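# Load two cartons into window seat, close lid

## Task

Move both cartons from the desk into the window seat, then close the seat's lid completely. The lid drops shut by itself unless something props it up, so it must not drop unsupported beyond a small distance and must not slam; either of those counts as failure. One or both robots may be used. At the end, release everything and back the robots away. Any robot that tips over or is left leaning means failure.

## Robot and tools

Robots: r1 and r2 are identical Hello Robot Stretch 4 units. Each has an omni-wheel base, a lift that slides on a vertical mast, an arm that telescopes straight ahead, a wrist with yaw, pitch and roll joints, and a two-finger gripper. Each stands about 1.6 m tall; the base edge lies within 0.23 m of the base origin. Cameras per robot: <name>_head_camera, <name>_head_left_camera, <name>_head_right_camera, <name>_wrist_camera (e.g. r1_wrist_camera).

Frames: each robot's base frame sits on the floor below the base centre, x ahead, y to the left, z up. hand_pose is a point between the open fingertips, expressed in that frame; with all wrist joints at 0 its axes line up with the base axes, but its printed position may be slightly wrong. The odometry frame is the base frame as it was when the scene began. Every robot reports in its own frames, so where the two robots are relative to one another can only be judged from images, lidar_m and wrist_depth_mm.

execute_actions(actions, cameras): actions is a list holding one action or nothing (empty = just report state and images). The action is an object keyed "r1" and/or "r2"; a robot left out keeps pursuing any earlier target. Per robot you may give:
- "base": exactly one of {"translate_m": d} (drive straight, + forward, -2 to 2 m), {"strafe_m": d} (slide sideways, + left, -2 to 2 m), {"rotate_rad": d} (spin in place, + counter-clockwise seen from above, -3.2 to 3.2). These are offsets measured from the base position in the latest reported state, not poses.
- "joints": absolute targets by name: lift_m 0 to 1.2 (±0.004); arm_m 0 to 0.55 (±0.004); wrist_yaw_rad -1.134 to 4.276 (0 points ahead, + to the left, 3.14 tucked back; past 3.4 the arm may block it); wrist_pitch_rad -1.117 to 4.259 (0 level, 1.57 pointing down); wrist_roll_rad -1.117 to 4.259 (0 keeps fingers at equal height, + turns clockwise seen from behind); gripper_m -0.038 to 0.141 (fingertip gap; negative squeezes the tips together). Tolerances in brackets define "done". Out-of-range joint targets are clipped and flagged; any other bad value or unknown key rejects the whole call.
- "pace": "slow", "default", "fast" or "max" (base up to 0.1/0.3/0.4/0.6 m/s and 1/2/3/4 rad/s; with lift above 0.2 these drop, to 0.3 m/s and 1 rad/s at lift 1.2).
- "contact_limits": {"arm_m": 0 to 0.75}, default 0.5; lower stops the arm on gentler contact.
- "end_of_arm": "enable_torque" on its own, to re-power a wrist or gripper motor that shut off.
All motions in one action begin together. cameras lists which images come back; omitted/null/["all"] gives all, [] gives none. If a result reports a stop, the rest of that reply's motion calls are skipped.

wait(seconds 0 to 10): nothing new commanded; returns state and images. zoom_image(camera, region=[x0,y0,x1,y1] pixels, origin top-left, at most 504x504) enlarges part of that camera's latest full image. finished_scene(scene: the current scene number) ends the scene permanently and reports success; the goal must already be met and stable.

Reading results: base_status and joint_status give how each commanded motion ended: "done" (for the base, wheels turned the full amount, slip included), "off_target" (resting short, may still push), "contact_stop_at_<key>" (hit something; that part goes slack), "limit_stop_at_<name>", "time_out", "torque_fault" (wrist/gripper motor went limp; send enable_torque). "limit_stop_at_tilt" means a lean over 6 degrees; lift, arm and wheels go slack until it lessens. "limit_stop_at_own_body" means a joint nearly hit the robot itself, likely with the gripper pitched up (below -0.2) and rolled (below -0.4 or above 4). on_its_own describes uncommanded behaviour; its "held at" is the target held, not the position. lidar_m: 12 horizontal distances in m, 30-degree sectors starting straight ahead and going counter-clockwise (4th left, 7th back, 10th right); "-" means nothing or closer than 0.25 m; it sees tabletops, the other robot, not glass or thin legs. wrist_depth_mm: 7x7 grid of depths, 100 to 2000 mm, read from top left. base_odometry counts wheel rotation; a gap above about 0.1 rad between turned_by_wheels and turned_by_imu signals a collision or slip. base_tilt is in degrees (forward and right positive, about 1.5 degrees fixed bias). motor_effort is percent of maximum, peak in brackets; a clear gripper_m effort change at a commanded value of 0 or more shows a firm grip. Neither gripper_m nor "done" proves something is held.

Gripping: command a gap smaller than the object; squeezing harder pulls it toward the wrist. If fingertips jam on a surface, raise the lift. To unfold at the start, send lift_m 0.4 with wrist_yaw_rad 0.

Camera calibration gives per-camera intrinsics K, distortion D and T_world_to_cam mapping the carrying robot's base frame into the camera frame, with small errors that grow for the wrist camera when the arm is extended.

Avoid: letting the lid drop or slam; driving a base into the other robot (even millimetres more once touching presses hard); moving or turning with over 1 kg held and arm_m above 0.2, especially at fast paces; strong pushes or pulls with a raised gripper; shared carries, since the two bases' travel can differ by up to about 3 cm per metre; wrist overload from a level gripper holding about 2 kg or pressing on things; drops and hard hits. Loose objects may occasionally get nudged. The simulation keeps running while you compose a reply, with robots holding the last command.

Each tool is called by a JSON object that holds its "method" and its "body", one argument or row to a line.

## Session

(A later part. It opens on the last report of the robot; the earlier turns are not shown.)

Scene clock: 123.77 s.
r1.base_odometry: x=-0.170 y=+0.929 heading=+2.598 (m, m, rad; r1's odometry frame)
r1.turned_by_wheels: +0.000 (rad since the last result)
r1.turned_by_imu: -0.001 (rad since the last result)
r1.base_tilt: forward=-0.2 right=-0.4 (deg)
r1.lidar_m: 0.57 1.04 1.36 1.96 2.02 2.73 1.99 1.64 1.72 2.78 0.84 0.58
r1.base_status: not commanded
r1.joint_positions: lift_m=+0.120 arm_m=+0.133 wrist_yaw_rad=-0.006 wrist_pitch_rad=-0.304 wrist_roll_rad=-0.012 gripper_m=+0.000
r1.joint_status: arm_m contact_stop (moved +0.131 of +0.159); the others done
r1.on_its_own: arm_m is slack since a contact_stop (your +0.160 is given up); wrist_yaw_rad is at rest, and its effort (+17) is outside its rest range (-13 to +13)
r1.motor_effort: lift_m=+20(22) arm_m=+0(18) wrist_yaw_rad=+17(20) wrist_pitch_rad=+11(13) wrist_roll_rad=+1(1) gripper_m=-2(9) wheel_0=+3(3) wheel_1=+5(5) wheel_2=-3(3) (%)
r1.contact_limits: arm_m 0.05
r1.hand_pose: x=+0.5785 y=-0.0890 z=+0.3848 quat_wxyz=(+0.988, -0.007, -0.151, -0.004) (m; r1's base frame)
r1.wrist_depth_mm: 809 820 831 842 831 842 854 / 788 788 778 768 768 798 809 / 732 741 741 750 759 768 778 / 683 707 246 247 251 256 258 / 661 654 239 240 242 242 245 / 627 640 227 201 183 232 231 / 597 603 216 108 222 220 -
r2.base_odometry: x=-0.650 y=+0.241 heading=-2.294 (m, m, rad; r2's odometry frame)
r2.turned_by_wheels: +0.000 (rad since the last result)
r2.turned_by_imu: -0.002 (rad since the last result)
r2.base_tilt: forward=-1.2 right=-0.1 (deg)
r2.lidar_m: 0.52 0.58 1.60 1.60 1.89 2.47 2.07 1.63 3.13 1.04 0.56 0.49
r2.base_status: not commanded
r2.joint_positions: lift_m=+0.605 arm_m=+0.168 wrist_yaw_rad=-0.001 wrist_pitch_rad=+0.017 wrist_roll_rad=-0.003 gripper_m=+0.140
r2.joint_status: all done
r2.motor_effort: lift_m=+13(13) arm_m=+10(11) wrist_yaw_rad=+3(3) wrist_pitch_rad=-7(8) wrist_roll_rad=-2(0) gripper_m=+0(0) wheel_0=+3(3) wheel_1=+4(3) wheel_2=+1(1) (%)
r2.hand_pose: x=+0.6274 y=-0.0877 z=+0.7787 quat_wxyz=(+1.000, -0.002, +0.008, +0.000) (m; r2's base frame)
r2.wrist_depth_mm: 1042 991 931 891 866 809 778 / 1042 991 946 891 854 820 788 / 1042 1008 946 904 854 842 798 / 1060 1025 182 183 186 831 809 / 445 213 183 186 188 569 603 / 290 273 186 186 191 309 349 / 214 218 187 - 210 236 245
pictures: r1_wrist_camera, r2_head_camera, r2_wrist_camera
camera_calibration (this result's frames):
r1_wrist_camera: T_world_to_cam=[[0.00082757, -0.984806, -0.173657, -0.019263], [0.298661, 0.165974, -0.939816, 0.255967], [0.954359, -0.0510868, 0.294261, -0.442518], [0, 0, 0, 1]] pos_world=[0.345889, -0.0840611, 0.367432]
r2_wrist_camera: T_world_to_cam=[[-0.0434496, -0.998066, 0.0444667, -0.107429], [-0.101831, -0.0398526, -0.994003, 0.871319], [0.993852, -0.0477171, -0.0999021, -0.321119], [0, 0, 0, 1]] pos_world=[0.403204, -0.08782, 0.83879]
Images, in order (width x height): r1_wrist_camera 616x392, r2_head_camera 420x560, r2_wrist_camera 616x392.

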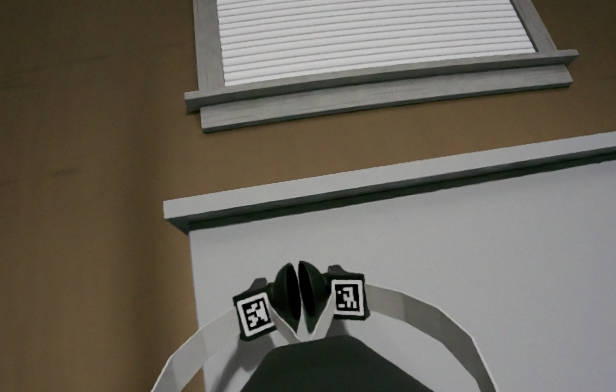

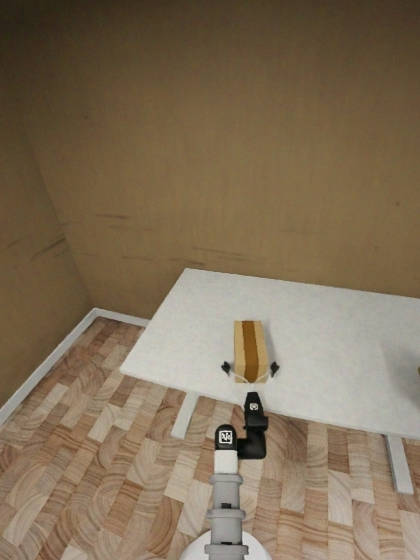

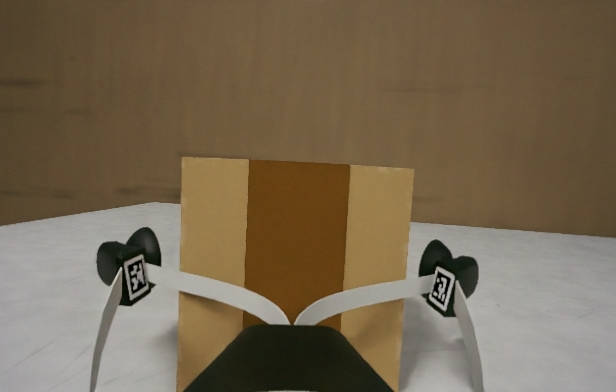

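{"method": "execute_actions", "body": {
  "actions": [
    {"r1": {"joints": {"arm_m": 0.124}, "pace": "slow"}, "r2": {"joints": {"gripper_m": 0.04}}}
  ],
  "cameras": []
}}

{"method": "execute_actions", "body": {
  "actions": [
    {"r1": {"joints": {"lift_m": 0.19}, "pace": "slow"}, "r2": {"joints": {"lift_m": 0.66}, "pace": "slow"}}
  ],
  "cameras": ["r1_wrist_camera", "r1_head_camera", "r2_wrist_camera", "r2_head_camera"]
}}

Scene clock: 133.13 s.
r1.base_odometry: x=-0.170 y=+0.929 heading=+2.598 (m, m, rad; r1's odometry frame)
r1.turned_by_wheels: +0.000 (rad since the last result)
r1.turned_by_imu: -0.001 (rad since the last result)
r1.base_tilt: forward=-0.2 right=-0.4 (deg)
r1.lidar_m: 0.57 1.01 1.39 1.95 2.02 2.75 1.99 1.64 1.71 2.76 0.83 0.60
r1.base_status: not commanded
r1.joint_positions: lift_m=+0.120 arm_m=+0.125 wrist_yaw_rad=+0.000 wrist_pitch_rad=-0.299 wrist_roll_rad=-0.012 gripper_m=+0.000
r1.joint_status: all done
r1.motor_effort: lift_m=+20(20) arm_m=-8(10) wrist_yaw_rad=+2(17) wrist_pitch_rad=-5(9) wrist_roll_rad=+0(1) gripper_m=-5(5) wheel_0=+3(3) wheel_1=+5(5) wheel_2=-3(3) (%)
r1.hand_pose: x=+0.5721 y=-0.0876 z=+0.3834 quat_wxyz=(+0.989, -0.006, -0.149, -0.001) (m; r1's base frame)
r1.wrist_depth_mm: 831 820 831 842 831 878 854 / 788 788 778 768 768 788 809 / 750 741 741 759 768 768 778 / 707 707 253 253 256 262 264 / 661 676 248 246 246 248 250 / 634 654 236 195 184 237 237 / 615 615 221 108 227 224 -
r2.base_odometry: x=-0.650 y=+0.241 heading=-2.294 (m, m, rad; r2's odometry frame)
r2.turned_by_wheels: +0.000 (rad since the last result)
r2.turned_by_imu: -0.001 (rad since the last result)
r2.base_tilt: forward=-1.1 right=-0.2 (deg)
r2.lidar_m: 0.53 0.58 1.61 1.58 1.88 2.46 2.04 1.65 3.12 1.05 0.59 0.50
r2.base_status: not commanded
r2.joint_positions: lift_m=+0.605 arm_m=+0.168 wrist_yaw_rad=+0.000 wrist_pitch_rad=+0.017 wrist_roll_rad=-0.003 gripper_m=+0.041
r2.joint_status: all done
r2.motor_effort: lift_m=+13(13) arm_m=+9(10) wrist_yaw_rad=-1(3) wrist_pitch_rad=-8(8) wrist_roll_rad=-2(3) gripper_m=-23(26) wheel_0=+3(3) wheel_1=+4(4) wheel_2=+1(1) (%)
r2.hand_pose: x=+0.6277 y=-0.0874 z=+0.7786 quat_wxyz=(+1.000, -0.002, +0.009, +0.000) (m; r2's base frame)
r2.wrist_depth_mm: 1025 976 917 904 854 809 768 / 1060 991 946 917 854 820 788 / 1060 1025 946 917 854 831 798 / 1078 991 167 169 171 842 798 / 442 410 170 172 174 564 591 / 267 177 172 173 175 179 349 / 213 216 174 - 209 229 245
pictures: none
No camera images: the call's "cameras" was empty. Leave "cameras" out to get every camera's image.

Scene clock: 134.60 s.
r1.base_odometry: x=-0.170 y=+0.929 heading=+2.598 (m, m, rad; r1's odometry frame)
r1.turned_by_wheels: +0.000 (rad since the last result)
r1.turned_by_imu: +0.000 (rad since the last result)
r1.base_tilt: forward=-0.3 right=-0.4 (deg)
r1.lidar_m: 0.57 1.01 1.38 1.96 2.00 2.73 2.00 1.62 1.72 2.76 0.82 0.59
r1.base_status: not commanded
r1.joint_positions: lift_m=+0.189 arm_m=+0.125 wrist_yaw_rad=-0.001 wrist_pitch_rad=-0.283 wrist_roll_rad=-0.012 gripper_m=+0.000
r1.joint_status: all done
r1.on_its_own: wrist_pitch_rad is at rest, and its effort (-49) is outside its rest range (-23 to +23)
r1.motor_effort: lift_m=+31(31) arm_m=-6(8) wrist_yaw_rad=+3(3) wrist_pitch_rad=-49(50) wrist_roll_rad=+1(1) gripper_m=-2(5) wheel_0=+3(3) wheel_1=+5(5) wheel_2=-3(3) (%)
r1.hand_pose: x=+0.5729 y=-0.0877 z=+0.4479 quat_wxyz=(+0.990, -0.006, -0.141, -0.001) (m; r1's base frame)
r1.wrist_depth_mm: 798 809 798 820 820 831 842 / 778 768 759 768 768 768 778 / 741 732 732 732 750 750 778 / 699 699 699 707 707 707 732 / 661 668 668 236 243 245 249 / 634 634 231 200 184 236 237 / 603 615 220 108 227 226 -
r2.base_odometry: x=-0.650 y=+0.241 heading=-2.294 (m, m, rad; r2's odometry frame)
r2.turned_by_wheels: +0.000 (rad since the last result)
r2.turned_by_imu: +0.000 (rad since the last result)
r2.base_tilt: forward=-1.2 right=-0.1 (deg)
r2.lidar_m: 0.48 0.58 1.61 1.59 1.88 2.46 2.05 1.64 3.14 1.05 0.59 0.48
r2.base_status: not commanded
r2.joint_positions: lift_m=+0.659 arm_m=+0.168 wrist_yaw_rad=+0.000 wrist_pitch_rad=+0.024 wrist_roll_rad=-0.003 gripper_m=+0.041
r2.joint_status: all done
r2.on_its_own: wrist_pitch_rad is at rest, and its effort (-28) is outside its rest range (-23 to +23)
r2.motor_effort: lift_m=+24(24) arm_m=+9(10) wrist_yaw_rad=+0(0) wrist_pitch_rad=-28(29) wrist_roll_rad=-1(1) gripper_m=-31(25) wheel_0=+3(3) wheel_1=+4(4) wheel_2=+1(1) (%)
r2.hand_pose: x=+0.6276 y=-0.0874 z=+0.8307 quat_wxyz=(+1.000, -0.002, +0.012, +0.000) (m; r2's base frame)
r2.wrist_depth_mm: 1042 976 931 891 854 820 788 / 1042 991 960 891 866 820 778 / 1060 991 946 891 854 831 798 / 1060 1025 176 177 180 831 798 / 615 621 173 175 178 768 798 / 375 177 170 172 174 179 480 / 301 306 168 - 172 319 343
pictures: r1_head_camera, r1_wrist_camera, r2_head_camera, r2_wrist_camera
camera_calibration (this result's frames):
r1_wrist_camera: T_world_to_cam=[[0.00184445, -0.984788, -0.173751, -0.00758653], [0.278761, 0.16737, -0.945664, 0.330893], [0.960359, -0.0466907, 0.274829, -0.450071], [0, 0, 0, 1]] pos_world=[0.340004, -0.0838669, 0.435287]
r2_wrist_camera: T_world_to_cam=[[-0.0420621, -0.998111, 0.0447696, -0.110552], [-0.108883, -0.0399631, -0.993251, 0.926857], [0.993164, -0.0466529, -0.106997, -0.309692], [0, 0, 0, 1]] pos_world=[0.403844, -0.0877512, 0.892415]
Images, in order (width x height): r1_head_camera 420x560, r1_wrist_camera 616x392, r2_head_camera 420x560, r2_wrist_camera 616x392.

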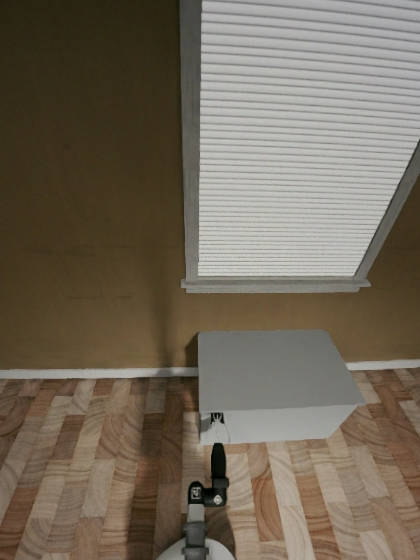

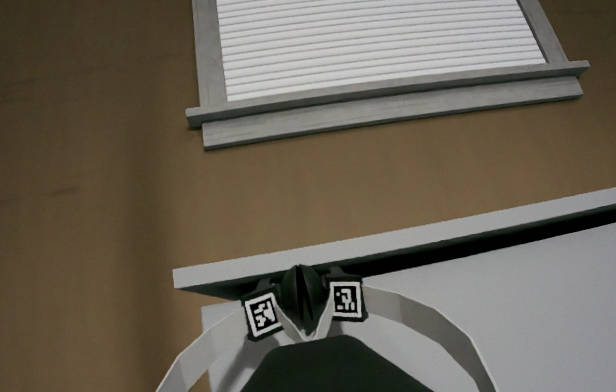

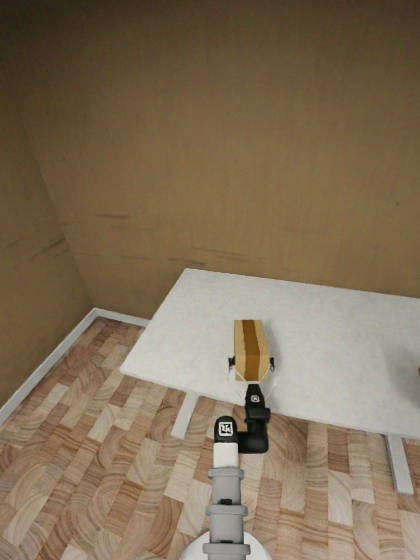

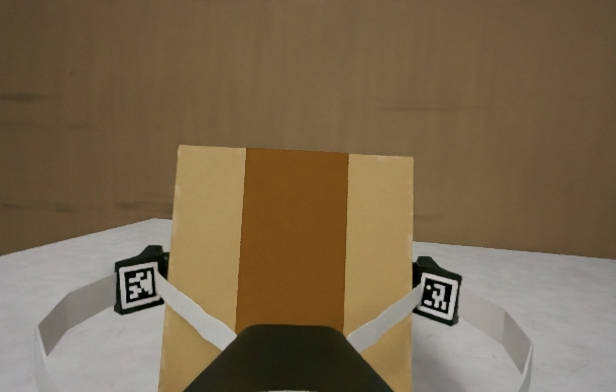

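{"method": "execute_actions", "body": {
  "actions": [
    {"r1": {"joints": {"lift_m": 0.22}, "pace": "slow"}, "r2": {"base": {"translate_m": -0.3}, "joints": {"lift_m": 0.8, "arm_m": 0.0}}}
  ],
  "cameras": []
}}

{"method": "execute_actions", "body": {
  "actions": [
    {"r1": {"joints": {"arm_m": 0.17}, "pace": "slow"}, "r2": {"joints": {"wrist_pitch_rad": 1.57}}}
  ],
  "cameras": ["r1_wrist_camera", "r1_head_camera", "r2_wrist_camera", "r2_head_camera"]
}}

Scene clock: 153.37 s.
r1.base_odometry: x=-0.170 y=+0.929 heading=+2.598 (m, m, rad; r1's odometry frame)
r1.turned_by_wheels: +0.000 (rad since the last result)
r1.turned_by_imu: -0.001 (rad since the last result)
r1.base_tilt: forward=-0.1 right=-0.5 (deg)
r1.lidar_m: 0.56 1.02 1.39 1.96 2.04 2.72 1.98 1.34 1.36 2.76 0.82 0.57
r1.base_status: not commanded
r1.joint_positions: lift_m=+0.219 arm_m=+0.125 wrist_yaw_rad=-0.001 wrist_pitch_rad=-0.283 wrist_roll_rad=-0.012 gripper_m=+0.000
r1.joint_status: all done
r1.on_its_own: wrist_pitch_rad is at rest, and its effort (-51) is outside its rest range (-23 to +23)
r1.motor_effort: lift_m=+31(32) arm_m=-6(6) wrist_yaw_rad=+3(4) wrist_pitch_rad=-51(47) wrist_roll_rad=+1(0) gripper_m=-5(4) wheel_0=+3(3) wheel_1=+5(5) wheel_2=-3(3) (%)
r1.hand_pose: x=+0.5729 y=-0.0877 z=+0.4778 quat_wxyz=(+0.990, -0.006, -0.141, -0.001) (m; r1's base frame)
r1.wrist_depth_mm: 809 820 798 820 842 842 842 / 778 768 759 768 788 768 768 / 732 732 732 741 741 768 768 / 691 707 715 715 715 741 732 / 661 676 668 232 262 336 512 / 634 627 260 198 183 236 237 / 609 609 178 108 227 225 -
r2.base_odometry: x=-0.452 y=+0.466 heading=-2.295 (m, m, rad; r2's odometry frame)
r2.turned_by_wheels: -0.001 (rad since the last result)
r2.turned_by_imu: -0.001 (rad since the last result)
r2.base_tilt: forward=-1.1 right=-0.2 (deg)
r2.lidar_m: 0.43 0.90 1.68 1.68 1.95 2.17 1.75 1.35 3.07 3.06 0.91 0.78
r2.base_status: done
r2.joint_positions: lift_m=+0.799 arm_m=+0.002 wrist_yaw_rad=+0.000 wrist_pitch_rad=+0.024 wrist_roll_rad=-0.003 gripper_m=+0.041
r2.joint_status: all done
r2.on_its_own: wrist_pitch_rad is at rest, and its effort (-29) is outside its rest range (-23 to +23)
r2.motor_effort: lift_m=+24(26) arm_m=-10(9) wrist_yaw_rad=+1(1) wrist_pitch_rad=-29(29) wrist_roll_rad=-1(1) gripper_m=-28(26) wheel_0=-3(8) wheel_1=-3(8) wheel_2=-2(9) (%)
r2.hand_pose: x=+0.4610 y=-0.0875 z=+0.9707 quat_wxyz=(+1.000, -0.002, +0.012, +0.000) (m; r2's base frame)
r2.wrist_depth_mm: 1537 1430 1397 1308 1229 1205 1160 / 1576 1499 1397 1336 1255 1229 1182 / 1537 1464 1366 1336 1281 1255 1182 / 1661 1499 175 177 180 1255 1205 / 1661 1499 173 175 177 1229 1182 / 691 177 170 172 174 179 891 / 1708 1537 168 - 172 585 627
pictures: none
No camera images: the call's "cameras" was empty. Leave "cameras" out to get every camera's image.

Scene clock: 155.00 s.
r1.base_odometry: x=-0.170 y=+0.929 heading=+2.598 (m, m, rad; r1's odometry frame)
r1.turned_by_wheels: +0.000 (rad since the last result)
r1.turned_by_imu: +0.000 (rad since the last result)
r1.base_tilt: forward=-0.1 right=-0.4 (deg)
r1.lidar_m: 0.54 1.04 1.39 1.95 2.04 2.72 2.00 1.34 1.37 2.77 0.83 0.60
r1.base_status: not commanded
r1.joint_positions: lift_m=+0.219 arm_m=+0.168 wrist_yaw_rad=-0.004 wrist_pitch_rad=-0.285 wrist_roll_rad=-0.012 gripper_m=+0.000
r1.joint_status: all done
r1.on_its_own: wrist_pitch_rad is at rest, and its effort (-43) is outside its rest range (-23 to +23)
r1.motor_effort: lift_m=+31(31) arm_m=+12(12) wrist_yaw_rad=+11(11) wrist_pitch_rad=-43(48) wrist_roll_rad=+1(0) gripper_m=-4(2) wheel_0=+3(3) wheel_1=+5(5) wheel_2=-3(3) (%)
r1.hand_pose: x=+0.6153 y=-0.0884 z=+0.4785 quat_wxyz=(+0.990, -0.006, -0.142, -0.003) (m; r1's base frame)
r1.wrist_depth_mm: 759 768 759 759 768 788 788 / 723 723 715 732 715 723 732 / 683 676 691 683 699 707 715 / 647 654 661 661 661 224 224 / 621 627 195 200 240 325 500 / 591 603 243 199 182 197 196 / 564 574 182 109 188 187 -
r2.base_odometry: x=-0.452 y=+0.466 heading=-2.295 (m, m, rad; r2's odometry frame)
r2.turned_by_wheels: +0.000 (rad since the last result)
r2.turned_by_imu: +0.000 (rad since the last result)
r2.base_tilt: forward=-1.0 right=-0.1 (deg)
r2.lidar_m: 0.75 0.91 1.68 1.67 1.97 2.16 1.75 1.38 3.07 3.05 0.91 0.78
r2.base_status: not commanded
r2.joint_positions: lift_m=+0.800 arm_m=+0.002 wrist_yaw_rad=+0.000 wrist_pitch_rad=+1.570 wrist_roll_rad=-0.003 gripper_m=+0.041
r2.joint_status: all done
r2.motor_effort: lift_m=+24(24) arm_m=-9(10) wrist_yaw_rad=+1(1) wrist_pitch_rad=-1(23) wrist_roll_rad=-1(1) gripper_m=-26(32) wheel_0=-3(3) wheel_1=-3(3) wheel_2=-1(2) (%)
r2.hand_pose: x=+0.1727 y=-0.0874 z=+0.6892 quat_wxyz=(+0.707, -0.001, +0.707, +0.001) (m; r2's base frame)
r2.wrist_depth_mm: 866 866 878 891 904 904 917 / 878 878 891 891 917 904 917 / 878 878 904 917 917 917 931 / 891 891 173 174 176 917 946 / 878 891 173 173 175 917 960 / 917 178 171 173 175 180 976 / 917 917 170 - 175 946 960
pictures: r1_head_camera, r1_wrist_camera, r2_head_camera, r2_wrist_camera
camera_calibration (this result's frames):
r1_wrist_camera: T_world_to_cam=[[-0.000280658, -0.984791, -0.173745, -0.00173737], [0.281087, 0.166662, -0.9451, 0.346323], [0.959682, -0.0491026, 0.276765, -0.499909], [0, 0, 0, 1]] pos_world=[0.382407, -0.0839767, 0.465365]
r2_wrist_camera: T_world_to_cam=[[0.0433732, -0.998124, 0.0432121, -0.137051], [-0.995664, -0.0396226, 0.0841635, 0.147407], [-0.0822935, -0.0466752, -0.995515, 0.925121], [0, 0, 0, 1]] pos_world=[0.228843, -0.0877734, 0.914487]
Images, in order (width x height): r1_head_camera 420x560, r1_wrist_camera 616x392, r2_head_camera 420x560, r2_wrist_camera 616x392.

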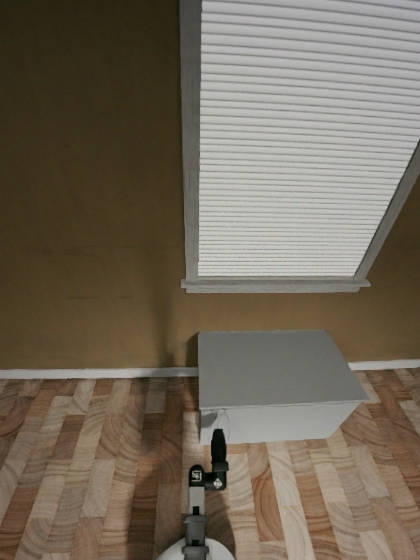

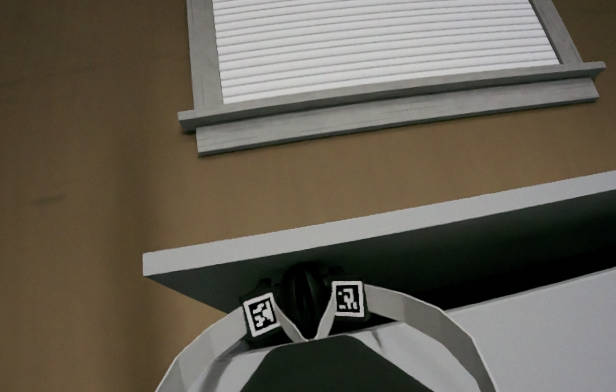

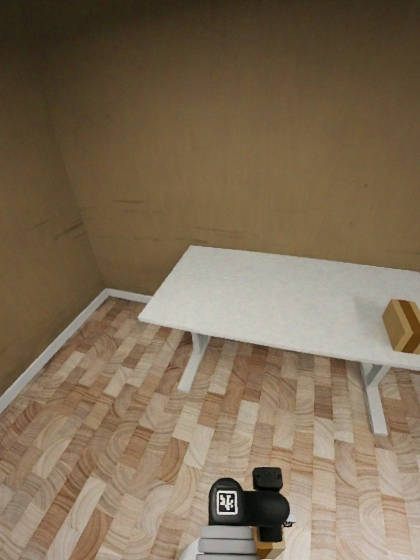

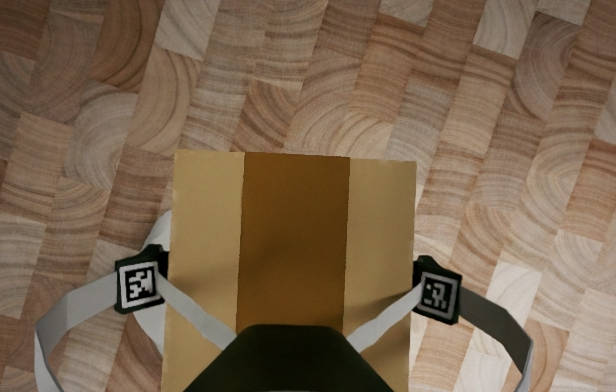

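{"method": "execute_actions", "body": {
  "actions": [
    {"r1": {"joints": {"arm_m": 0.2, "lift_m": 0.28}, "pace": "slow"}, "r2": {"base": {"rotate_rad": 2.9}}}
  ],
  "cameras": ["r2_head_camera"]
}}

{"method": "execute_actions", "body": {
  "actions": [
    {"r1": {"joints": {"arm_m": 0.26, "lift_m": 0.38}, "pace": "slow"}}
  ],
  "cameras": ["r1_wrist_camera", "r1_head_camera", "r2_head_camera"]
}}

Scene clock: 164.20 s.
r1.base_odometry: x=-0.170 y=+0.929 heading=+2.598 (m, m, rad; r1's odometry frame)
r1.turned_by_wheels: +0.000 (rad since the last result)
r1.turned_by_imu: -0.001 (rad since the last result)
r1.base_tilt: forward=-0.3 right=-0.4 (deg)
r1.lidar_m: 0.57 1.02 1.40 1.96 2.03 2.74 1.99 1.37 1.39 2.74 0.84 0.60
r1.base_status: not commanded
r1.joint_positions: lift_m=+0.279 arm_m=+0.198 wrist_yaw_rad=-0.005 wrist_pitch_rad=-0.288 wrist_roll_rad=-0.012 gripper_m=+0.000
r1.joint_status: all done
r1.on_its_own: wrist_yaw_rad is at rest, and its effort (+14) is outside its rest range (-13 to +13); wrist_pitch_rad is at rest, and its effort (-35) is outside its rest range (-23 to +23)
r1.motor_effort: lift_m=+30(29) arm_m=+13(12) wrist_yaw_rad=+14(14) wrist_pitch_rad=-35(41) wrist_roll_rad=+0(1) gripper_m=-3(4) wheel_0=+3(3) wheel_1=+5(5) wheel_2=-3(3) (%)
r1.hand_pose: x=+0.6447 y=-0.0887 z=+0.5394 quat_wxyz=(+0.990, -0.006, -0.144, -0.003) (m; r1's base frame)
r1.wrist_depth_mm: 715 732 715 732 741 750 750 / 683 691 691 699 699 707 715 / 647 661 634 640 661 676 683 / 621 621 621 634 185 193 211 / 591 585 189 205 231 272 322 / 564 574 228 201 183 455 559 / 549 544 370 108 544 549 554
r2.base_odometry: x=-0.452 y=+0.466 heading=+0.605 (m, m, rad; r2's odometry frame)
r2.turned_by_wheels: +2.900 (rad since the last result)
r2.turned_by_imu: +2.932 (rad since the last result)
r2.base_tilt: forward=-1.0 right=-0.1 (deg)
r2.lidar_m: 1.74 1.35 1.40 3.07 1.11 0.81 0.80 0.82 1.71 1.66 1.76 2.20
r2.base_status: done
r2.joint_positions: lift_m=+0.800 arm_m=+0.002 wrist_yaw_rad=+0.000 wrist_pitch_rad=+1.570 wrist_roll_rad=-0.003 gripper_m=+0.041
r2.joint_status: not commanded
r2.motor_effort: lift_m=+23(24) arm_m=-10(9) wrist_yaw_rad=+0(1) wrist_pitch_rad=+0(3) wrist_roll_rad=+0(1) gripper_m=-28(25) wheel_0=-2(7) wheel_1=-2(9) wheel_2=-1(9) (%)
r2.hand_pose: x=+0.1729 y=-0.0874 z=+0.6893 quat_wxyz=(+0.707, -0.001, +0.707, +0.001) (m; r2's base frame)
r2.wrist_depth_mm: 866 866 866 891 891 891 891 / 878 866 891 878 891 917 917 / 878 904 891 917 917 917 931 / 878 904 173 174 176 931 946 / 891 904 172 173 176 931 946 / 878 177 172 173 175 179 946 / 917 931 171 - 175 976 960
pictures: r2_head_camera
Images, in order (width x height): r2_head_camera 420x560.

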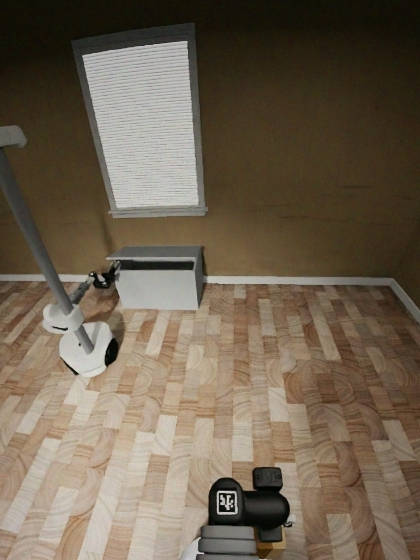

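Scene clock: 166.03 s.
r1.base_odometry: x=-0.170 y=+0.929 heading=+2.598 (m, m, rad; r1's odometry frame)
r1.turned_by_wheels: +0.000 (rad since the last result)
r1.turned_by_imu: +0.000 (rad since the last result)
r1.base_tilt: forward=-0.2 right=-0.4 (deg)
r1.lidar_m: 0.56 1.01 1.39 1.97 2.02 2.74 1.99 1.38 1.38 2.76 0.87 0.60
r1.base_status: not commanded
r1.joint_positions: lift_m=+0.379 arm_m=+0.258 wrist_yaw_rad=-0.005 wrist_pitch_rad=-0.296 wrist_roll_rad=-0.012 gripper_m=+0.000
r1.joint_status: all done
r1.on_its_own: wrist_yaw_rad is at rest, and its effort (+14) is outside its rest range (-13 to +13)
r1.motor_effort: lift_m=+27(32) arm_m=+13(15) wrist_yaw_rad=+14(15) wrist_pitch_rad=-12(33) wrist_roll_rad=+1(0) gripper_m=-3(2) wheel_0=+3(3) wheel_1=+5(5) wheel_2=-3(3) (%)
r1.hand_pose: x=+0.7040 y=-0.0887 z=+0.6418 quat_wxyz=(+0.989, -0.006, -0.148, -0.003) (m; r1's base frame)
r1.wrist_depth_mm: 661 661 654 668 676 676 691 / 634 621 621 634 647 647 668 / 597 597 591 609 609 200 206 / 569 554 187 195 205 220 229 / 535 535 209 216 235 252 266 / 504 512 226 195 182 294 324 / 488 496 270 108 320 353 392
r2.base_odometry: x=-0.452 y=+0.466 heading=+0.605 (m, m, rad; r2's odometry frame)
r2.turned_by_wheels: +0.000 (rad since the last result)
r2.turned_by_imu: +0.000 (rad since the last result)
r2.base_tilt: forward=-1.0 right=-0.1 (deg)
r2.lidar_m: 1.76 1.36 1.40 3.08 1.12 0.81 0.78 0.81 1.73 1.67 1.76 2.18
r2.base_status: not commanded
r2.joint_positions: lift_m=+0.800 arm_m=+0.002 wrist_yaw_rad=+0.000 wrist_pitch_rad=+1.570 wrist_roll_rad=-0.003 gripper_m=+0.041
r2.joint_status: not commanded
r2.motor_effort: lift_m=+23(23) arm_m=-9(9) wrist_yaw_rad=+0(0) wrist_pitch_rad=+0(0) wrist_roll_rad=-1(1) gripper_m=-27(27) wheel_0=-2(2) wheel_1=-2(2) wheel_2=-1(1) (%)
r2.hand_pose: x=+0.1729 y=-0.0874 z=+0.6893 quat_wxyz=(+0.707, -0.001, +0.707, +0.001) (m; r2's base frame)
r2.wrist_depth_mm: 854 866 866 878 878 904 917 / 878 866 878 891 891 904 904 / 891 891 891 891 904 904 931 / 891 891 172 174 176 917 946 / 917 904 172 173 176 946 946 / 917 177 171 173 175 180 960 / 904 917 170 - 175 960 946
pictures: r1_head_camera, r1_wrist_camera, r2_head_camera
camera_calibration (this result's frames):
r1_wrist_camera: T_world_to_cam=[[0.000586636, -0.984799, -0.173698, 0.0257378], [0.291833, 0.166305, -0.9419, 0.466189], [0.956469, -0.0501383, 0.287495, -0.634999], [0, 0, 0, 1]] pos_world=[0.471292, -0.0840209, 0.626133]
Images, in order (width x height): r1_head_camera 420x560, r1_wrist_camera 616x392, r2_head_camera 420x560.

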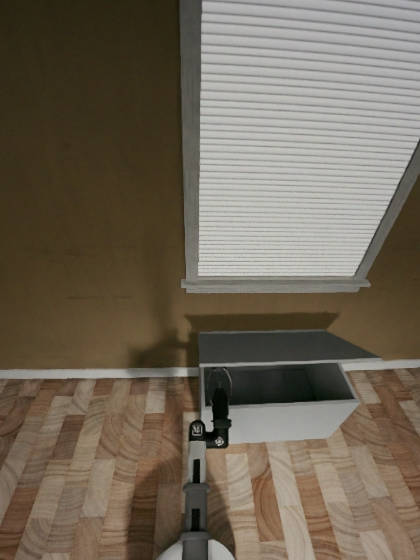

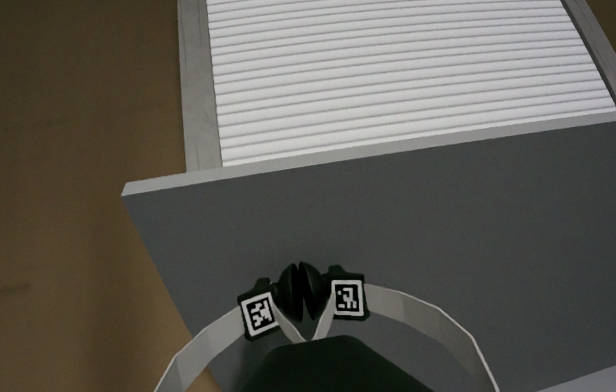

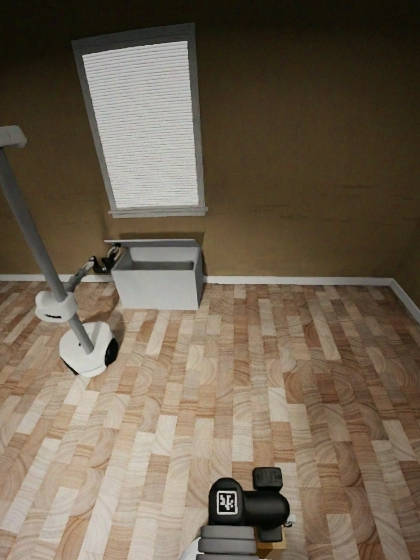

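{"method": "execute_actions", "body": {
  "actions": [
    {"r1": {"joints": {"arm_m": 0.35, "lift_m": 0.45}, "pace": "slow"}, "r2": {"base": {"translate_m": 1.4}, "pace": "fast"}}
  ],
  "cameras": ["r1_wrist_camera"]
}}

{"method": "execute_actions", "body": {
  "actions": [
    {"r1": {"joints": {"arm_m": 0.43, "lift_m": 0.48}, "pace": "slow"}, "r2": {"base": {"strafe_m": 0.27}}}
  ],
  "cameras": ["r1_wrist_camera", "r1_head_camera", "r2_head_camera", "r2_head_left_camera"]
}}

Scene clock: 183.67 s.
r1.base_odometry: x=-0.170 y=+0.929 heading=+2.598 (m, m, rad; r1's odometry frame)
r1.turned_by_wheels: +0.000 (rad since the last result)
r1.turned_by_imu: -0.002 (rad since the last result)
r1.base_tilt: forward=-0.2 right=-0.4 (deg)
r1.lidar_m: 0.56 1.03 1.40 1.96 2.02 2.72 1.99 2.03 2.91 0.85 0.85 0.62
r1.base_status: not commanded
r1.joint_positions: lift_m=+0.450 arm_m=+0.348 wrist_yaw_rad=-0.004 wrist_pitch_rad=-0.302 wrist_roll_rad=-0.012 gripper_m=+0.000
r1.joint_status: all done
r1.motor_effort: lift_m=+25(29) arm_m=+13(14) wrist_yaw_rad=+11(14) wrist_pitch_rad=+6(40) wrist_roll_rad=+0(0) gripper_m=-4(3) wheel_0=+3(3) wheel_1=+5(5) wheel_2=-3(3) (%)
r1.hand_pose: x=+0.7938 y=-0.0885 z=+0.7136 quat_wxyz=(+0.989, -0.006, -0.150, -0.003) (m; r1's base frame)
r1.wrist_depth_mm: 559 559 559 564 569 580 574 / 525 525 525 530 549 539 554 / 500 500 207 210 216 224 229 / 473 466 212 220 226 234 241 / 449 445 221 228 237 247 255 / 424 427 228 200 182 260 271 / 413 413 236 108 263 274 285
r2.base_odometry: x=+0.700 y=+1.262 heading=+0.605 (m, m, rad; r2's odometry frame)
r2.turned_by_wheels: +0.000 (rad since the last result)
r2.turned_by_imu: -0.005 (rad since the last result)
r2.base_tilt: forward=-1.1 right=-0.1 (deg)
r2.lidar_m: 0.74 0.41 0.48 0.83 0.88 2.30 2.27 2.42 1.79 1.74 1.03 0.77
r2.base_status: done
r2.joint_positions: lift_m=+0.800 arm_m=+0.002 wrist_yaw_rad=+0.000 wrist_pitch_rad=+1.570 wrist_roll_rad=-0.003 gripper_m=+0.041
r2.joint_status: not commanded
r2.motor_effort: lift_m=+23(23) arm_m=-9(10) wrist_yaw_rad=-1(0) wrist_pitch_rad=-1(0) wrist_roll_rad=-3(1) gripper_m=-26(26) wheel_0=+1(7) wheel_1=+1(7) wheel_2=+2(12) (%)
r2.hand_pose: x=+0.1728 y=-0.0874 z=+0.6893 quat_wxyz=(+0.707, -0.001, +0.707, +0.001) (m; r2's base frame)
r2.wrist_depth_mm: 496 741 878 866 891 891 904 / 615 798 891 904 904 904 917 / 878 878 878 904 904 904 917 / 878 891 172 173 176 946 931 / 891 891 172 173 176 931 946 / 891 177 171 173 175 180 960 / 904 917 171 - 175 976 960
pictures: r1_wrist_camera
camera_calibration (this result's frames):
r1_wrist_camera: T_world_to_cam=[[0.00250544, -0.984801, -0.173667, 0.0368613], [0.296865, 0.166571, -0.940279, 0.502354], [0.954916, -0.0491998, 0.29277, -0.743932], [0, 0, 0, 1]] pos_world=[0.561169, -0.0839777, 0.696556]
Images, in order (width x height): r1_wrist_camera 616x392.

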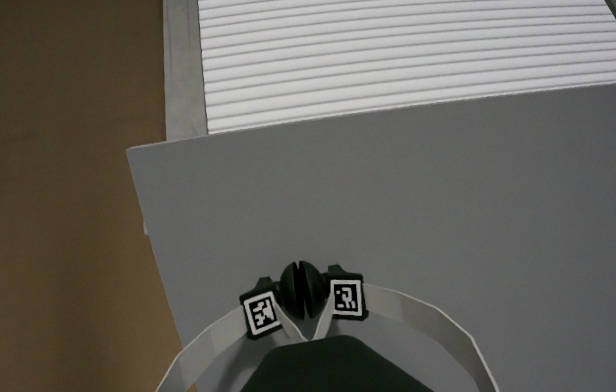

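Scene clock: 185.90 s.
r1.base_odometry: x=-0.170 y=+0.929 heading=+2.598 (m, m, rad; r1's odometry frame)
r1.turned_by_wheels: +0.000 (rad since the last result)
r1.turned_by_imu: +0.000 (rad since the last result)
r1.base_tilt: forward=-0.2 right=-0.5 (deg)
r1.lidar_m: 0.56 1.03 1.38 1.96 2.04 2.72 2.00 2.04 2.92 0.59 0.58 0.61
r1.base_status: not commanded
r1.joint_positions: lift_m=+0.480 arm_m=+0.428 wrist_yaw_rad=-0.002 wrist_pitch_rad=-0.303 wrist_roll_rad=-0.012 gripper_m=+0.000
r1.joint_status: all done
r1.motor_effort: lift_m=+24(29) arm_m=+11(15) wrist_yaw_rad=+8(11) wrist_pitch_rad=+9(32) wrist_roll_rad=+1(1) gripper_m=-4(5) wheel_0=+3(3) wheel_1=+5(5) wheel_2=-3(3) (%)
r1.hand_pose: x=+0.8741 y=-0.0881 z=+0.7440 quat_wxyz=(+0.989, -0.006, -0.151, -0.002) (m; r1's base frame)
r1.wrist_depth_mm: 462 455 455 466 466 477 473 / 436 436 436 439 442 247 249 / 410 404 229 234 238 244 249 / 389 387 229 234 240 247 250 / 373 362 231 234 240 245 250 / 349 351 229 202 182 247 251 / 338 340 229 108 243 247 254
r2.base_odometry: x=+0.546 y=+1.484 heading=+0.605 (m, m, rad; r2's odometry frame)
r2.turned_by_wheels: +0.000 (rad since the last result)
r2.turned_by_imu: -0.002 (rad since the last result)
r2.base_tilt: forward=-1.0 right=-0.2 (deg)
r2.lidar_m: 0.33 0.36 0.50 0.58 0.59 2.32 2.26 2.29 2.08 2.00 1.05 0.78
r2.base_status: done
r2.joint_positions: lift_m=+0.800 arm_m=+0.002 wrist_yaw_rad=+0.000 wrist_pitch_rad=+1.570 wrist_roll_rad=-0.003 gripper_m=+0.041
r2.joint_status: not commanded
r2.motor_effort: lift_m=+23(23) arm_m=-9(10) wrist_yaw_rad=+0(1) wrist_pitch_rad=+0(1) wrist_roll_rad=-1(1) gripper_m=-24(28) wheel_0=-1(10) wheel_1=+0(10) wheel_2=+0(1) (%)
r2.hand_pose: x=+0.1728 y=-0.0874 z=+0.6893 quat_wxyz=(+0.707, -0.001, +0.707, +0.001) (m; r2's base frame)
r2.wrist_depth_mm: 798 809 809 878 878 904 904 / 676 609 554 904 904 904 917 / 891 878 891 904 917 904 931 / 891 904 172 173 176 931 946 / 904 891 172 173 175 946 960 / 904 177 172 173 175 180 946 / 917 931 170 - 175 946 991
pictures: r1_head_camera, r1_wrist_camera, r2_head_camera, r2_head_left_camera
camera_calibration (this result's frames):
r1_wrist_camera: T_world_to_cam=[[0.00413709, -0.984797, -0.173659, 0.0409056], [0.297814, 0.166994, -0.939904, 0.506012], [0.954615, -0.0478296, 0.293977, -0.830016], [0, 0, 0, 1]] pos_world=[0.641479, -0.0839165, 0.726712]
Images, in order (width x height): r1_head_camera 420x560, r1_wrist_camera 616x392, r2_head_camera 420x560, r2_head_left_camera 420x672.

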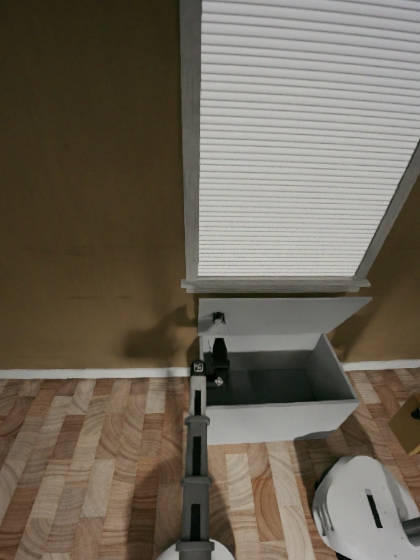

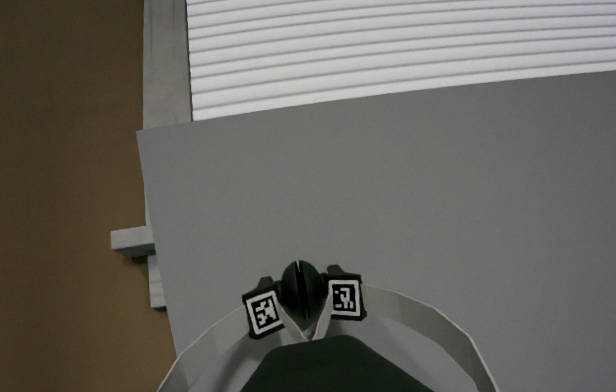

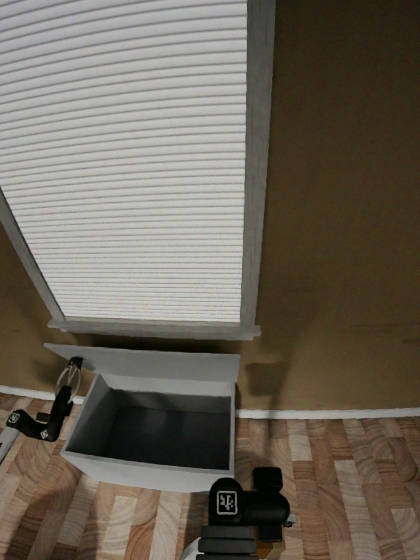

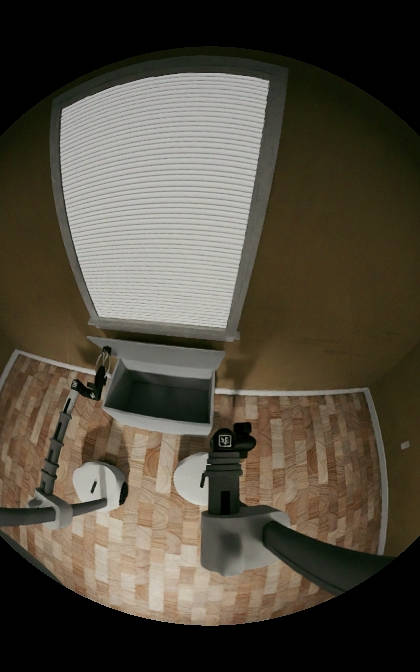

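{"method": "execute_actions", "body": {
  "actions": [
    {"r2": {"base": {"rotate_rad": 0.735}, "joints": {"wrist_roll_rad": 0.74}}}
  ],
  "cameras": []
}}

{"method": "execute_actions", "body": {
  "actions": [
    {"r2": {"joints": {"arm_m": 0.42}}}
  ],
  "cameras": ["r1_head_camera", "r2_head_camera", "r2_wrist_camera"]
}}

Scene clock: 196.37 s.
r1.base_odometry: x=-0.170 y=+0.929 heading=+2.598 (m, m, rad; r1's odometry frame)
r1.turned_by_wheels: +0.000 (rad since the last result)
r1.turned_by_imu: -0.001 (rad since the last result)
r1.base_tilt: forward=-0.3 right=-0.5 (deg)
r1.lidar_m: 0.57 1.01 1.38 1.95 2.03 2.71 1.99 2.03 2.92 0.60 0.58 0.60
r1.base_status: not commanded
r1.joint_positions: lift_m=+0.480 arm_m=+0.428 wrist_yaw_rad=-0.002 wrist_pitch_rad=-0.303 wrist_roll_rad=-0.012 gripper_m=+0.000
r1.joint_status: not commanded
r1.motor_effort: lift_m=+24(24) arm_m=+11(11) wrist_yaw_rad=+7(7) wrist_pitch_rad=+8(8) wrist_roll_rad=+1(1) gripper_m=-4(5) wheel_0=+3(3) wheel_1=+5(5) wheel_2=-3(3) (%)
r1.hand_pose: x=+0.8741 y=-0.0881 z=+0.7440 quat_wxyz=(+0.989, -0.006, -0.151, -0.002) (m; r1's base frame)
r1.wrist_depth_mm: 466 455 459 466 466 477 480 / 436 433 436 445 445 245 250 / 413 407 229 234 238 245 248 / 389 387 230 234 240 244 250 / 370 357 230 235 241 247 250 / 349 349 229 201 183 247 251 / 340 342 229 108 243 247 252
r2.base_odometry: x=+0.546 y=+1.484 heading=+1.339 (m, m, rad; r2's odometry frame)
r2.turned_by_wheels: +0.735 (rad since the last result)
r2.turned_by_imu: +0.742 (rad since the last result)
r2.base_tilt: forward=-1.2 right=-0.1 (deg)
r2.lidar_m: 0.40 0.70 0.56 0.68 2.22 2.20 2.37 1.99 1.56 0.90 0.34 0.33
r2.base_status: done
r2.joint_positions: lift_m=+0.800 arm_m=+0.002 wrist_yaw_rad=+0.000 wrist_pitch_rad=+1.570 wrist_roll_rad=+0.740 gripper_m=+0.041
r2.joint_status: all done
r2.motor_effort: lift_m=+23(23) arm_m=-9(9) wrist_yaw_rad=+1(0) wrist_pitch_rad=+0(0) wrist_roll_rad=+0(3) gripper_m=-26(27) wheel_0=-2(8) wheel_1=-3(6) wheel_2=-1(5) (%)
r2.hand_pose: x=+0.1728 y=-0.0874 z=+0.6893 quat_wxyz=(+0.660, +0.256, +0.659, -0.255) (m; r2's base frame)
r2.wrist_depth_mm: 809 820 809 831 891 904 904 / 627 574 525 549 891 917 904 / 878 878 904 904 931 904 931 / 891 904 172 174 176 946 931 / 904 904 172 173 176 946 946 / 798 177 171 173 175 180 946 / 798 931 171 - 175 960 960
pictures: none
No camera images: the call's "cameras" was empty. Leave "cameras" out to get every camera's image.

Scene clock: 198.70 s.
r1.base_odometry: x=-0.170 y=+0.929 heading=+2.598 (m, m, rad; r1's odometry frame)
r1.turned_by_wheels: +0.000 (rad since the last result)
r1.turned_by_imu: +0.000 (rad since the last result)
r1.base_tilt: forward=-0.2 right=-0.5 (deg)
r1.lidar_m: 0.55 1.03 1.38 1.96 2.04 2.73 1.99 2.02 2.89 0.58 0.56 0.61
r1.base_status: not commanded
r1.joint_positions: lift_m=+0.480 arm_m=+0.428 wrist_yaw_rad=-0.002 wrist_pitch_rad=-0.303 wrist_roll_rad=-0.012 gripper_m=+0.000
r1.joint_status: not commanded
r1.motor_effort: lift_m=+24(24) arm_m=+11(11) wrist_yaw_rad=+7(7) wrist_pitch_rad=+11(10) wrist_roll_rad=+0(1) gripper_m=-2(2) wheel_0=+3(3) wheel_1=+5(5) wheel_2=-3(3) (%)
r1.hand_pose: x=+0.8741 y=-0.0881 z=+0.7440 quat_wxyz=(+0.989, -0.006, -0.151, -0.002) (m; r1's base frame)
r1.wrist_depth_mm: 462 455 459 462 469 477 477 / 442 433 439 439 442 246 249 / 410 404 230 234 239 244 248 / 392 389 229 235 239 245 250 / 373 359 229 235 241 245 250 / 349 351 229 200 183 247 252 / 338 338 229 108 243 248 254
r2.base_odometry: x=+0.546 y=+1.484 heading=+1.339 (m, m, rad; r2's odometry frame)
r2.turned_by_wheels: +0.000 (rad since the last result)
r2.turned_by_imu: -0.001 (rad since the last result)
r2.base_tilt: forward=-1.0 right=-0.1 (deg)
r2.lidar_m: 0.39 0.69 0.58 0.69 2.21 2.19 2.35 2.01 1.60 0.89 0.33 0.31
r2.base_status: not commanded
r2.joint_positions: lift_m=+0.800 arm_m=+0.418 wrist_yaw_rad=+0.000 wrist_pitch_rad=+1.570 wrist_roll_rad=+0.740 gripper_m=+0.041
r2.joint_status: all done
r2.motor_effort: lift_m=+23(23) arm_m=+10(10) wrist_yaw_rad=-1(0) wrist_pitch_rad=+0(3) wrist_roll_rad=-1(1) gripper_m=-30(27) wheel_0=-2(2) wheel_1=-3(3) wheel_2=-1(1) (%)
r2.hand_pose: x=+0.5895 y=-0.0874 z=+0.6893 quat_wxyz=(+0.660, +0.256, +0.659, -0.255) (m; r2's base frame)
r2.wrist_depth_mm: 517 676 661 621 591 574 517 / 530 798 820 831 842 741 530 / 535 820 820 842 842 741 530 / 549 842 172 174 176 723 539 / 539 668 172 173 175 691 539 / 484 177 171 172 175 180 549 / 931 917 170 - 175 732 960
pictures: r1_head_camera, r2_head_camera, r2_wrist_camera
camera_calibration (this result's frames):
r2_wrist_camera: T_world_to_cam=[[-0.642888, -0.764778, 0.0425424, 0.27027], [-0.760441, 0.643926, 0.0841947, 0.483404], [-0.0917844, 0.0217768, -0.995541, 0.971056], [0, 0, 0, 1]] pos_world=[0.630482, -0.125727, 0.914528]
Images, in order (width x height): r1_head_camera 420x560, r2_head_camera 420x560, r2_wrist_camera 616x392.

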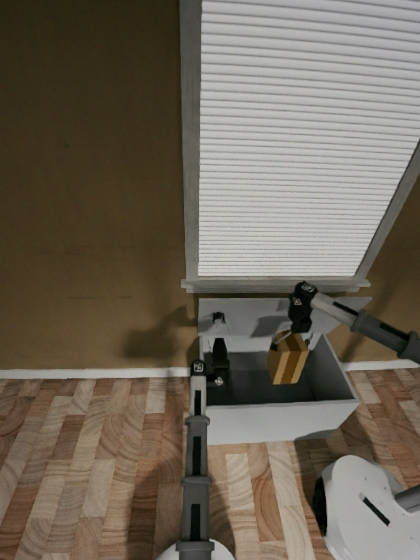

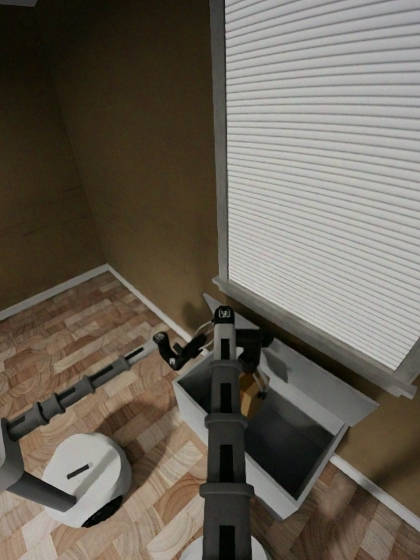

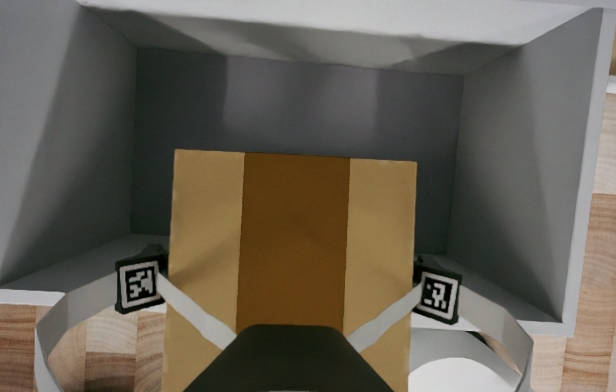

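{"method": "execute_actions", "body": {
  "actions": [
    {"r2": {"joints": {"lift_m": 0.4}}}
  ],
  "cameras": ["r1_head_camera", "r2_head_camera", "r2_wrist_camera"]
}}

Scene clock: 206.77 s.
r1.base_odometry: x=-0.170 y=+0.929 heading=+2.598 (m, m, rad; r1's odometry frame)
r1.turned_by_wheels: +0.000 (rad since the last result)
r1.turned_by_imu: -0.001 (rad since the last result)
r1.base_tilt: forward=-0.3 right=-0.5 (deg)
r1.lidar_m: 0.56 1.03 1.40 1.96 2.04 2.72 1.99 2.02 2.90 0.58 0.56 0.60
r1.base_status: not commanded
r1.joint_positions: lift_m=+0.480 arm_m=+0.428 wrist_yaw_rad=-0.002 wrist_pitch_rad=-0.303 wrist_roll_rad=-0.012 gripper_m=+0.000
r1.joint_status: not commanded
r1.motor_effort: lift_m=+24(24) arm_m=+11(11) wrist_yaw_rad=+7(7) wrist_pitch_rad=+10(9) wrist_roll_rad=+1(0) gripper_m=-4(4) wheel_0=+3(3) wheel_1=+5(5) wheel_2=-3(3) (%)
r1.hand_pose: x=+0.8741 y=-0.0881 z=+0.7440 quat_wxyz=(+0.989, -0.006, -0.151, -0.002) (m; r1's base frame)
r1.wrist_depth_mm: 466 452 455 466 466 477 477 / 436 427 433 439 442 246 249 / 413 404 229 234 240 245 248 / 394 389 229 236 239 244 249 / 368 359 229 234 240 245 250 / 355 351 229 201 184 247 251 / 338 340 229 108 243 247 253
r2.base_odometry: x=+0.546 y=+1.484 heading=+1.339 (m, m, rad; r2's odometry frame)
r2.turned_by_wheels: +0.000 (rad since the last result)
r2.turned_by_imu: -0.001 (rad since the last result)
r2.base_tilt: forward=-1.1 right=-0.2 (deg)
r2.lidar_m: 0.38 0.68 0.57 0.68 2.21 2.19 2.37 2.02 1.59 0.89 0.33 0.32
r2.base_status: not commanded
r2.joint_positions: lift_m=+0.400 arm_m=+0.418 wrist_yaw_rad=+0.000 wrist_pitch_rad=+1.570 wrist_roll_rad=+0.740 gripper_m=+0.041
r2.joint_status: all done
r2.motor_effort: lift_m=+15(22) arm_m=+9(10) wrist_yaw_rad=+0(0) wrist_pitch_rad=+1(0) wrist_roll_rad=+1(0) gripper_m=-29(31) wheel_0=-2(2) wheel_1=-3(3) wheel_2=-1(1) (%)
r2.hand_pose: x=+0.5895 y=-0.0874 z=+0.2899 quat_wxyz=(+0.660, +0.256, +0.659, -0.255) (m; r2's base frame)
r2.wrist_depth_mm: 424 430 433 436 439 442 442 / 427 433 433 439 442 445 449 / 433 433 439 439 442 452 452 / 439 442 173 174 176 452 455 / 445 439 172 174 176 462 462 / 387 177 171 173 175 180 469 / 310 317 170 - 174 351 382
pictures: r1_head_camera, r2_head_camera, r2_wrist_camera
camera_calibration (this result's frames):
r2_wrist_camera: T_world_to_cam=[[-0.642885, -0.764778, 0.0425815, 0.287239], [-0.760436, 0.643926, 0.084241, 0.517002], [-0.091845, 0.0217768, -0.995535, 0.573529], [0, 0, 0, 1]] pos_world=[0.630484, -0.125727, 0.515185]
Images, in order (width x height): r1_head_camera 420x560, r2_head_camera 420x560, r2_wrist_camera 616x392.

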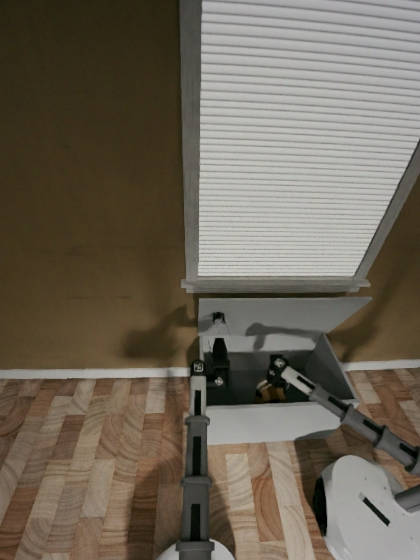

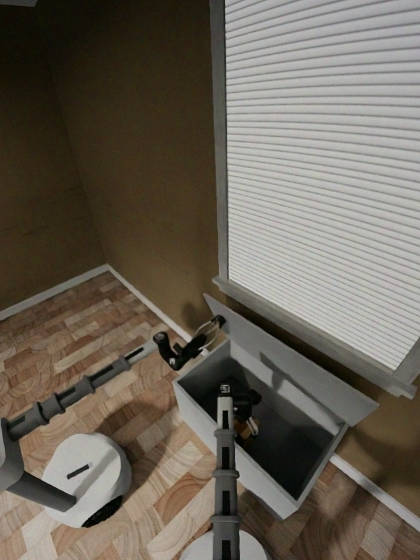

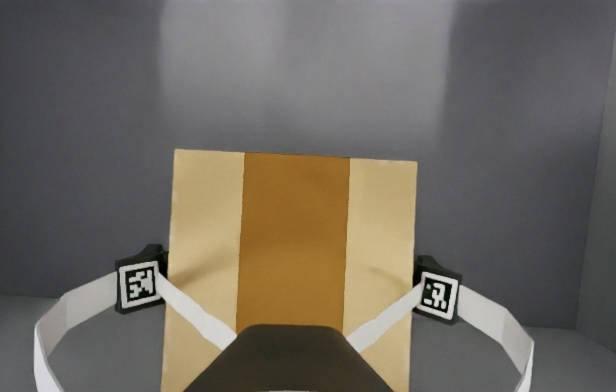

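{"method": "execute_actions", "body": {
  "actions": [
    {"r2": {"joints": {"lift_m": 0.345}, "pace": "slow"}}
  ],
  "cameras": ["r2_wrist_camera"]
}}

Scene clock: 211.30 s.
r1.base_odometry: x=-0.170 y=+0.929 heading=+2.598 (m, m, rad; r1's odometry frame)
r1.turned_by_wheels: +0.000 (rad since the last result)
r1.turned_by_imu: -0.001 (rad since the last result)
r1.base_tilt: forward=-0.1 right=-0.5 (deg)
r1.lidar_m: 0.58 1.02 1.37 1.96 2.02 2.71 2.00 2.02 2.93 0.58 0.57 0.60
r1.base_status: not commanded
r1.joint_positions: lift_m=+0.480 arm_m=+0.428 wrist_yaw_rad=-0.002 wrist_pitch_rad=-0.303 wrist_roll_rad=-0.012 gripper_m=+0.000
r1.joint_status: not commanded
r1.motor_effort: lift_m=+24(25) arm_m=+11(11) wrist_yaw_rad=+7(7) wrist_pitch_rad=+8(9) wrist_roll_rad=+1(1) gripper_m=-4(5) wheel_0=+3(3) wheel_1=+5(5) wheel_2=-3(3) (%)
r1.hand_pose: x=+0.8741 y=-0.0881 z=+0.7440 quat_wxyz=(+0.989, -0.006, -0.151, -0.002) (m; r1's base frame)
r1.wrist_depth_mm: 462 455 462 462 466 480 477 / 436 430 436 439 439 247 248 / 410 404 229 234 238 244 249 / 389 384 231 234 239 246 249 / 370 359 231 236 240 245 251 / 349 353 230 200 183 247 252 / 340 340 229 108 242 249 252
r2.base_odometry: x=+0.546 y=+1.484 heading=+1.339 (m, m, rad; r2's odometry frame)
r2.turned_by_wheels: +0.000 (rad since the last result)
r2.turned_by_imu: -0.001 (rad since the last result)
r2.base_tilt: forward=-1.1 right=-0.1 (deg)
r2.lidar_m: 0.35 0.68 0.56 0.66 2.21 2.19 2.37 2.02 1.57 0.90 0.33 0.32
r2.base_status: not commanded
r2.joint_positions: lift_m=+0.345 arm_m=+0.418 wrist_yaw_rad=+0.000 wrist_pitch_rad=+1.570 wrist_roll_rad=+0.740 gripper_m=+0.041
r2.joint_status: all done
r2.motor_effort: lift_m=+15(14) arm_m=+9(10) wrist_yaw_rad=-1(1) wrist_pitch_rad=-1(1) wrist_roll_rad=+0(1) gripper_m=-29(30) wheel_0=-2(2) wheel_1=-3(3) wheel_2=-1(1) (%)
r2.hand_pose: x=+0.5895 y=-0.0874 z=+0.2350 quat_wxyz=(+0.660, +0.256, +0.659, -0.255) (m; r2's base frame)
r2.wrist_depth_mm: 373 375 379 379 382 387 389 / 377 377 379 387 387 394 394 / 379 387 384 387 389 394 399 / 387 392 173 174 177 397 399 / 387 387 171 173 176 407 407 / 389 177 172 173 175 179 413 / 310 317 170 - 175 353 382
pictures: r2_wrist_camera
camera_calibration (this result's frames):
r2_wrist_camera: T_world_to_cam=[[-0.642885, -0.764778, 0.0425838, 0.28958], [-0.760436, 0.643926, 0.0842437, 0.521633], [-0.0918486, 0.0217768, -0.995535, 0.518806], [0, 0, 0, 1]] pos_world=[0.630486, -0.125727, 0.460214]
Images, in order (width x height): r2_wrist_camera 616x392.

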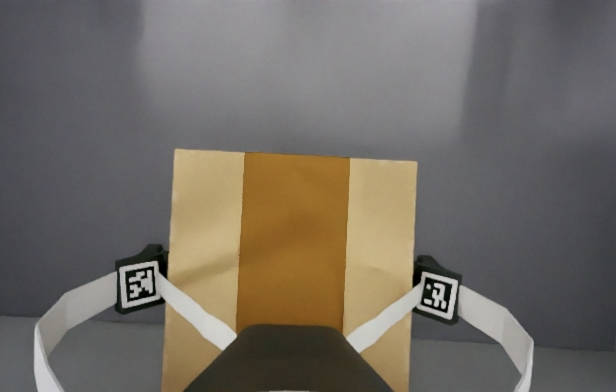

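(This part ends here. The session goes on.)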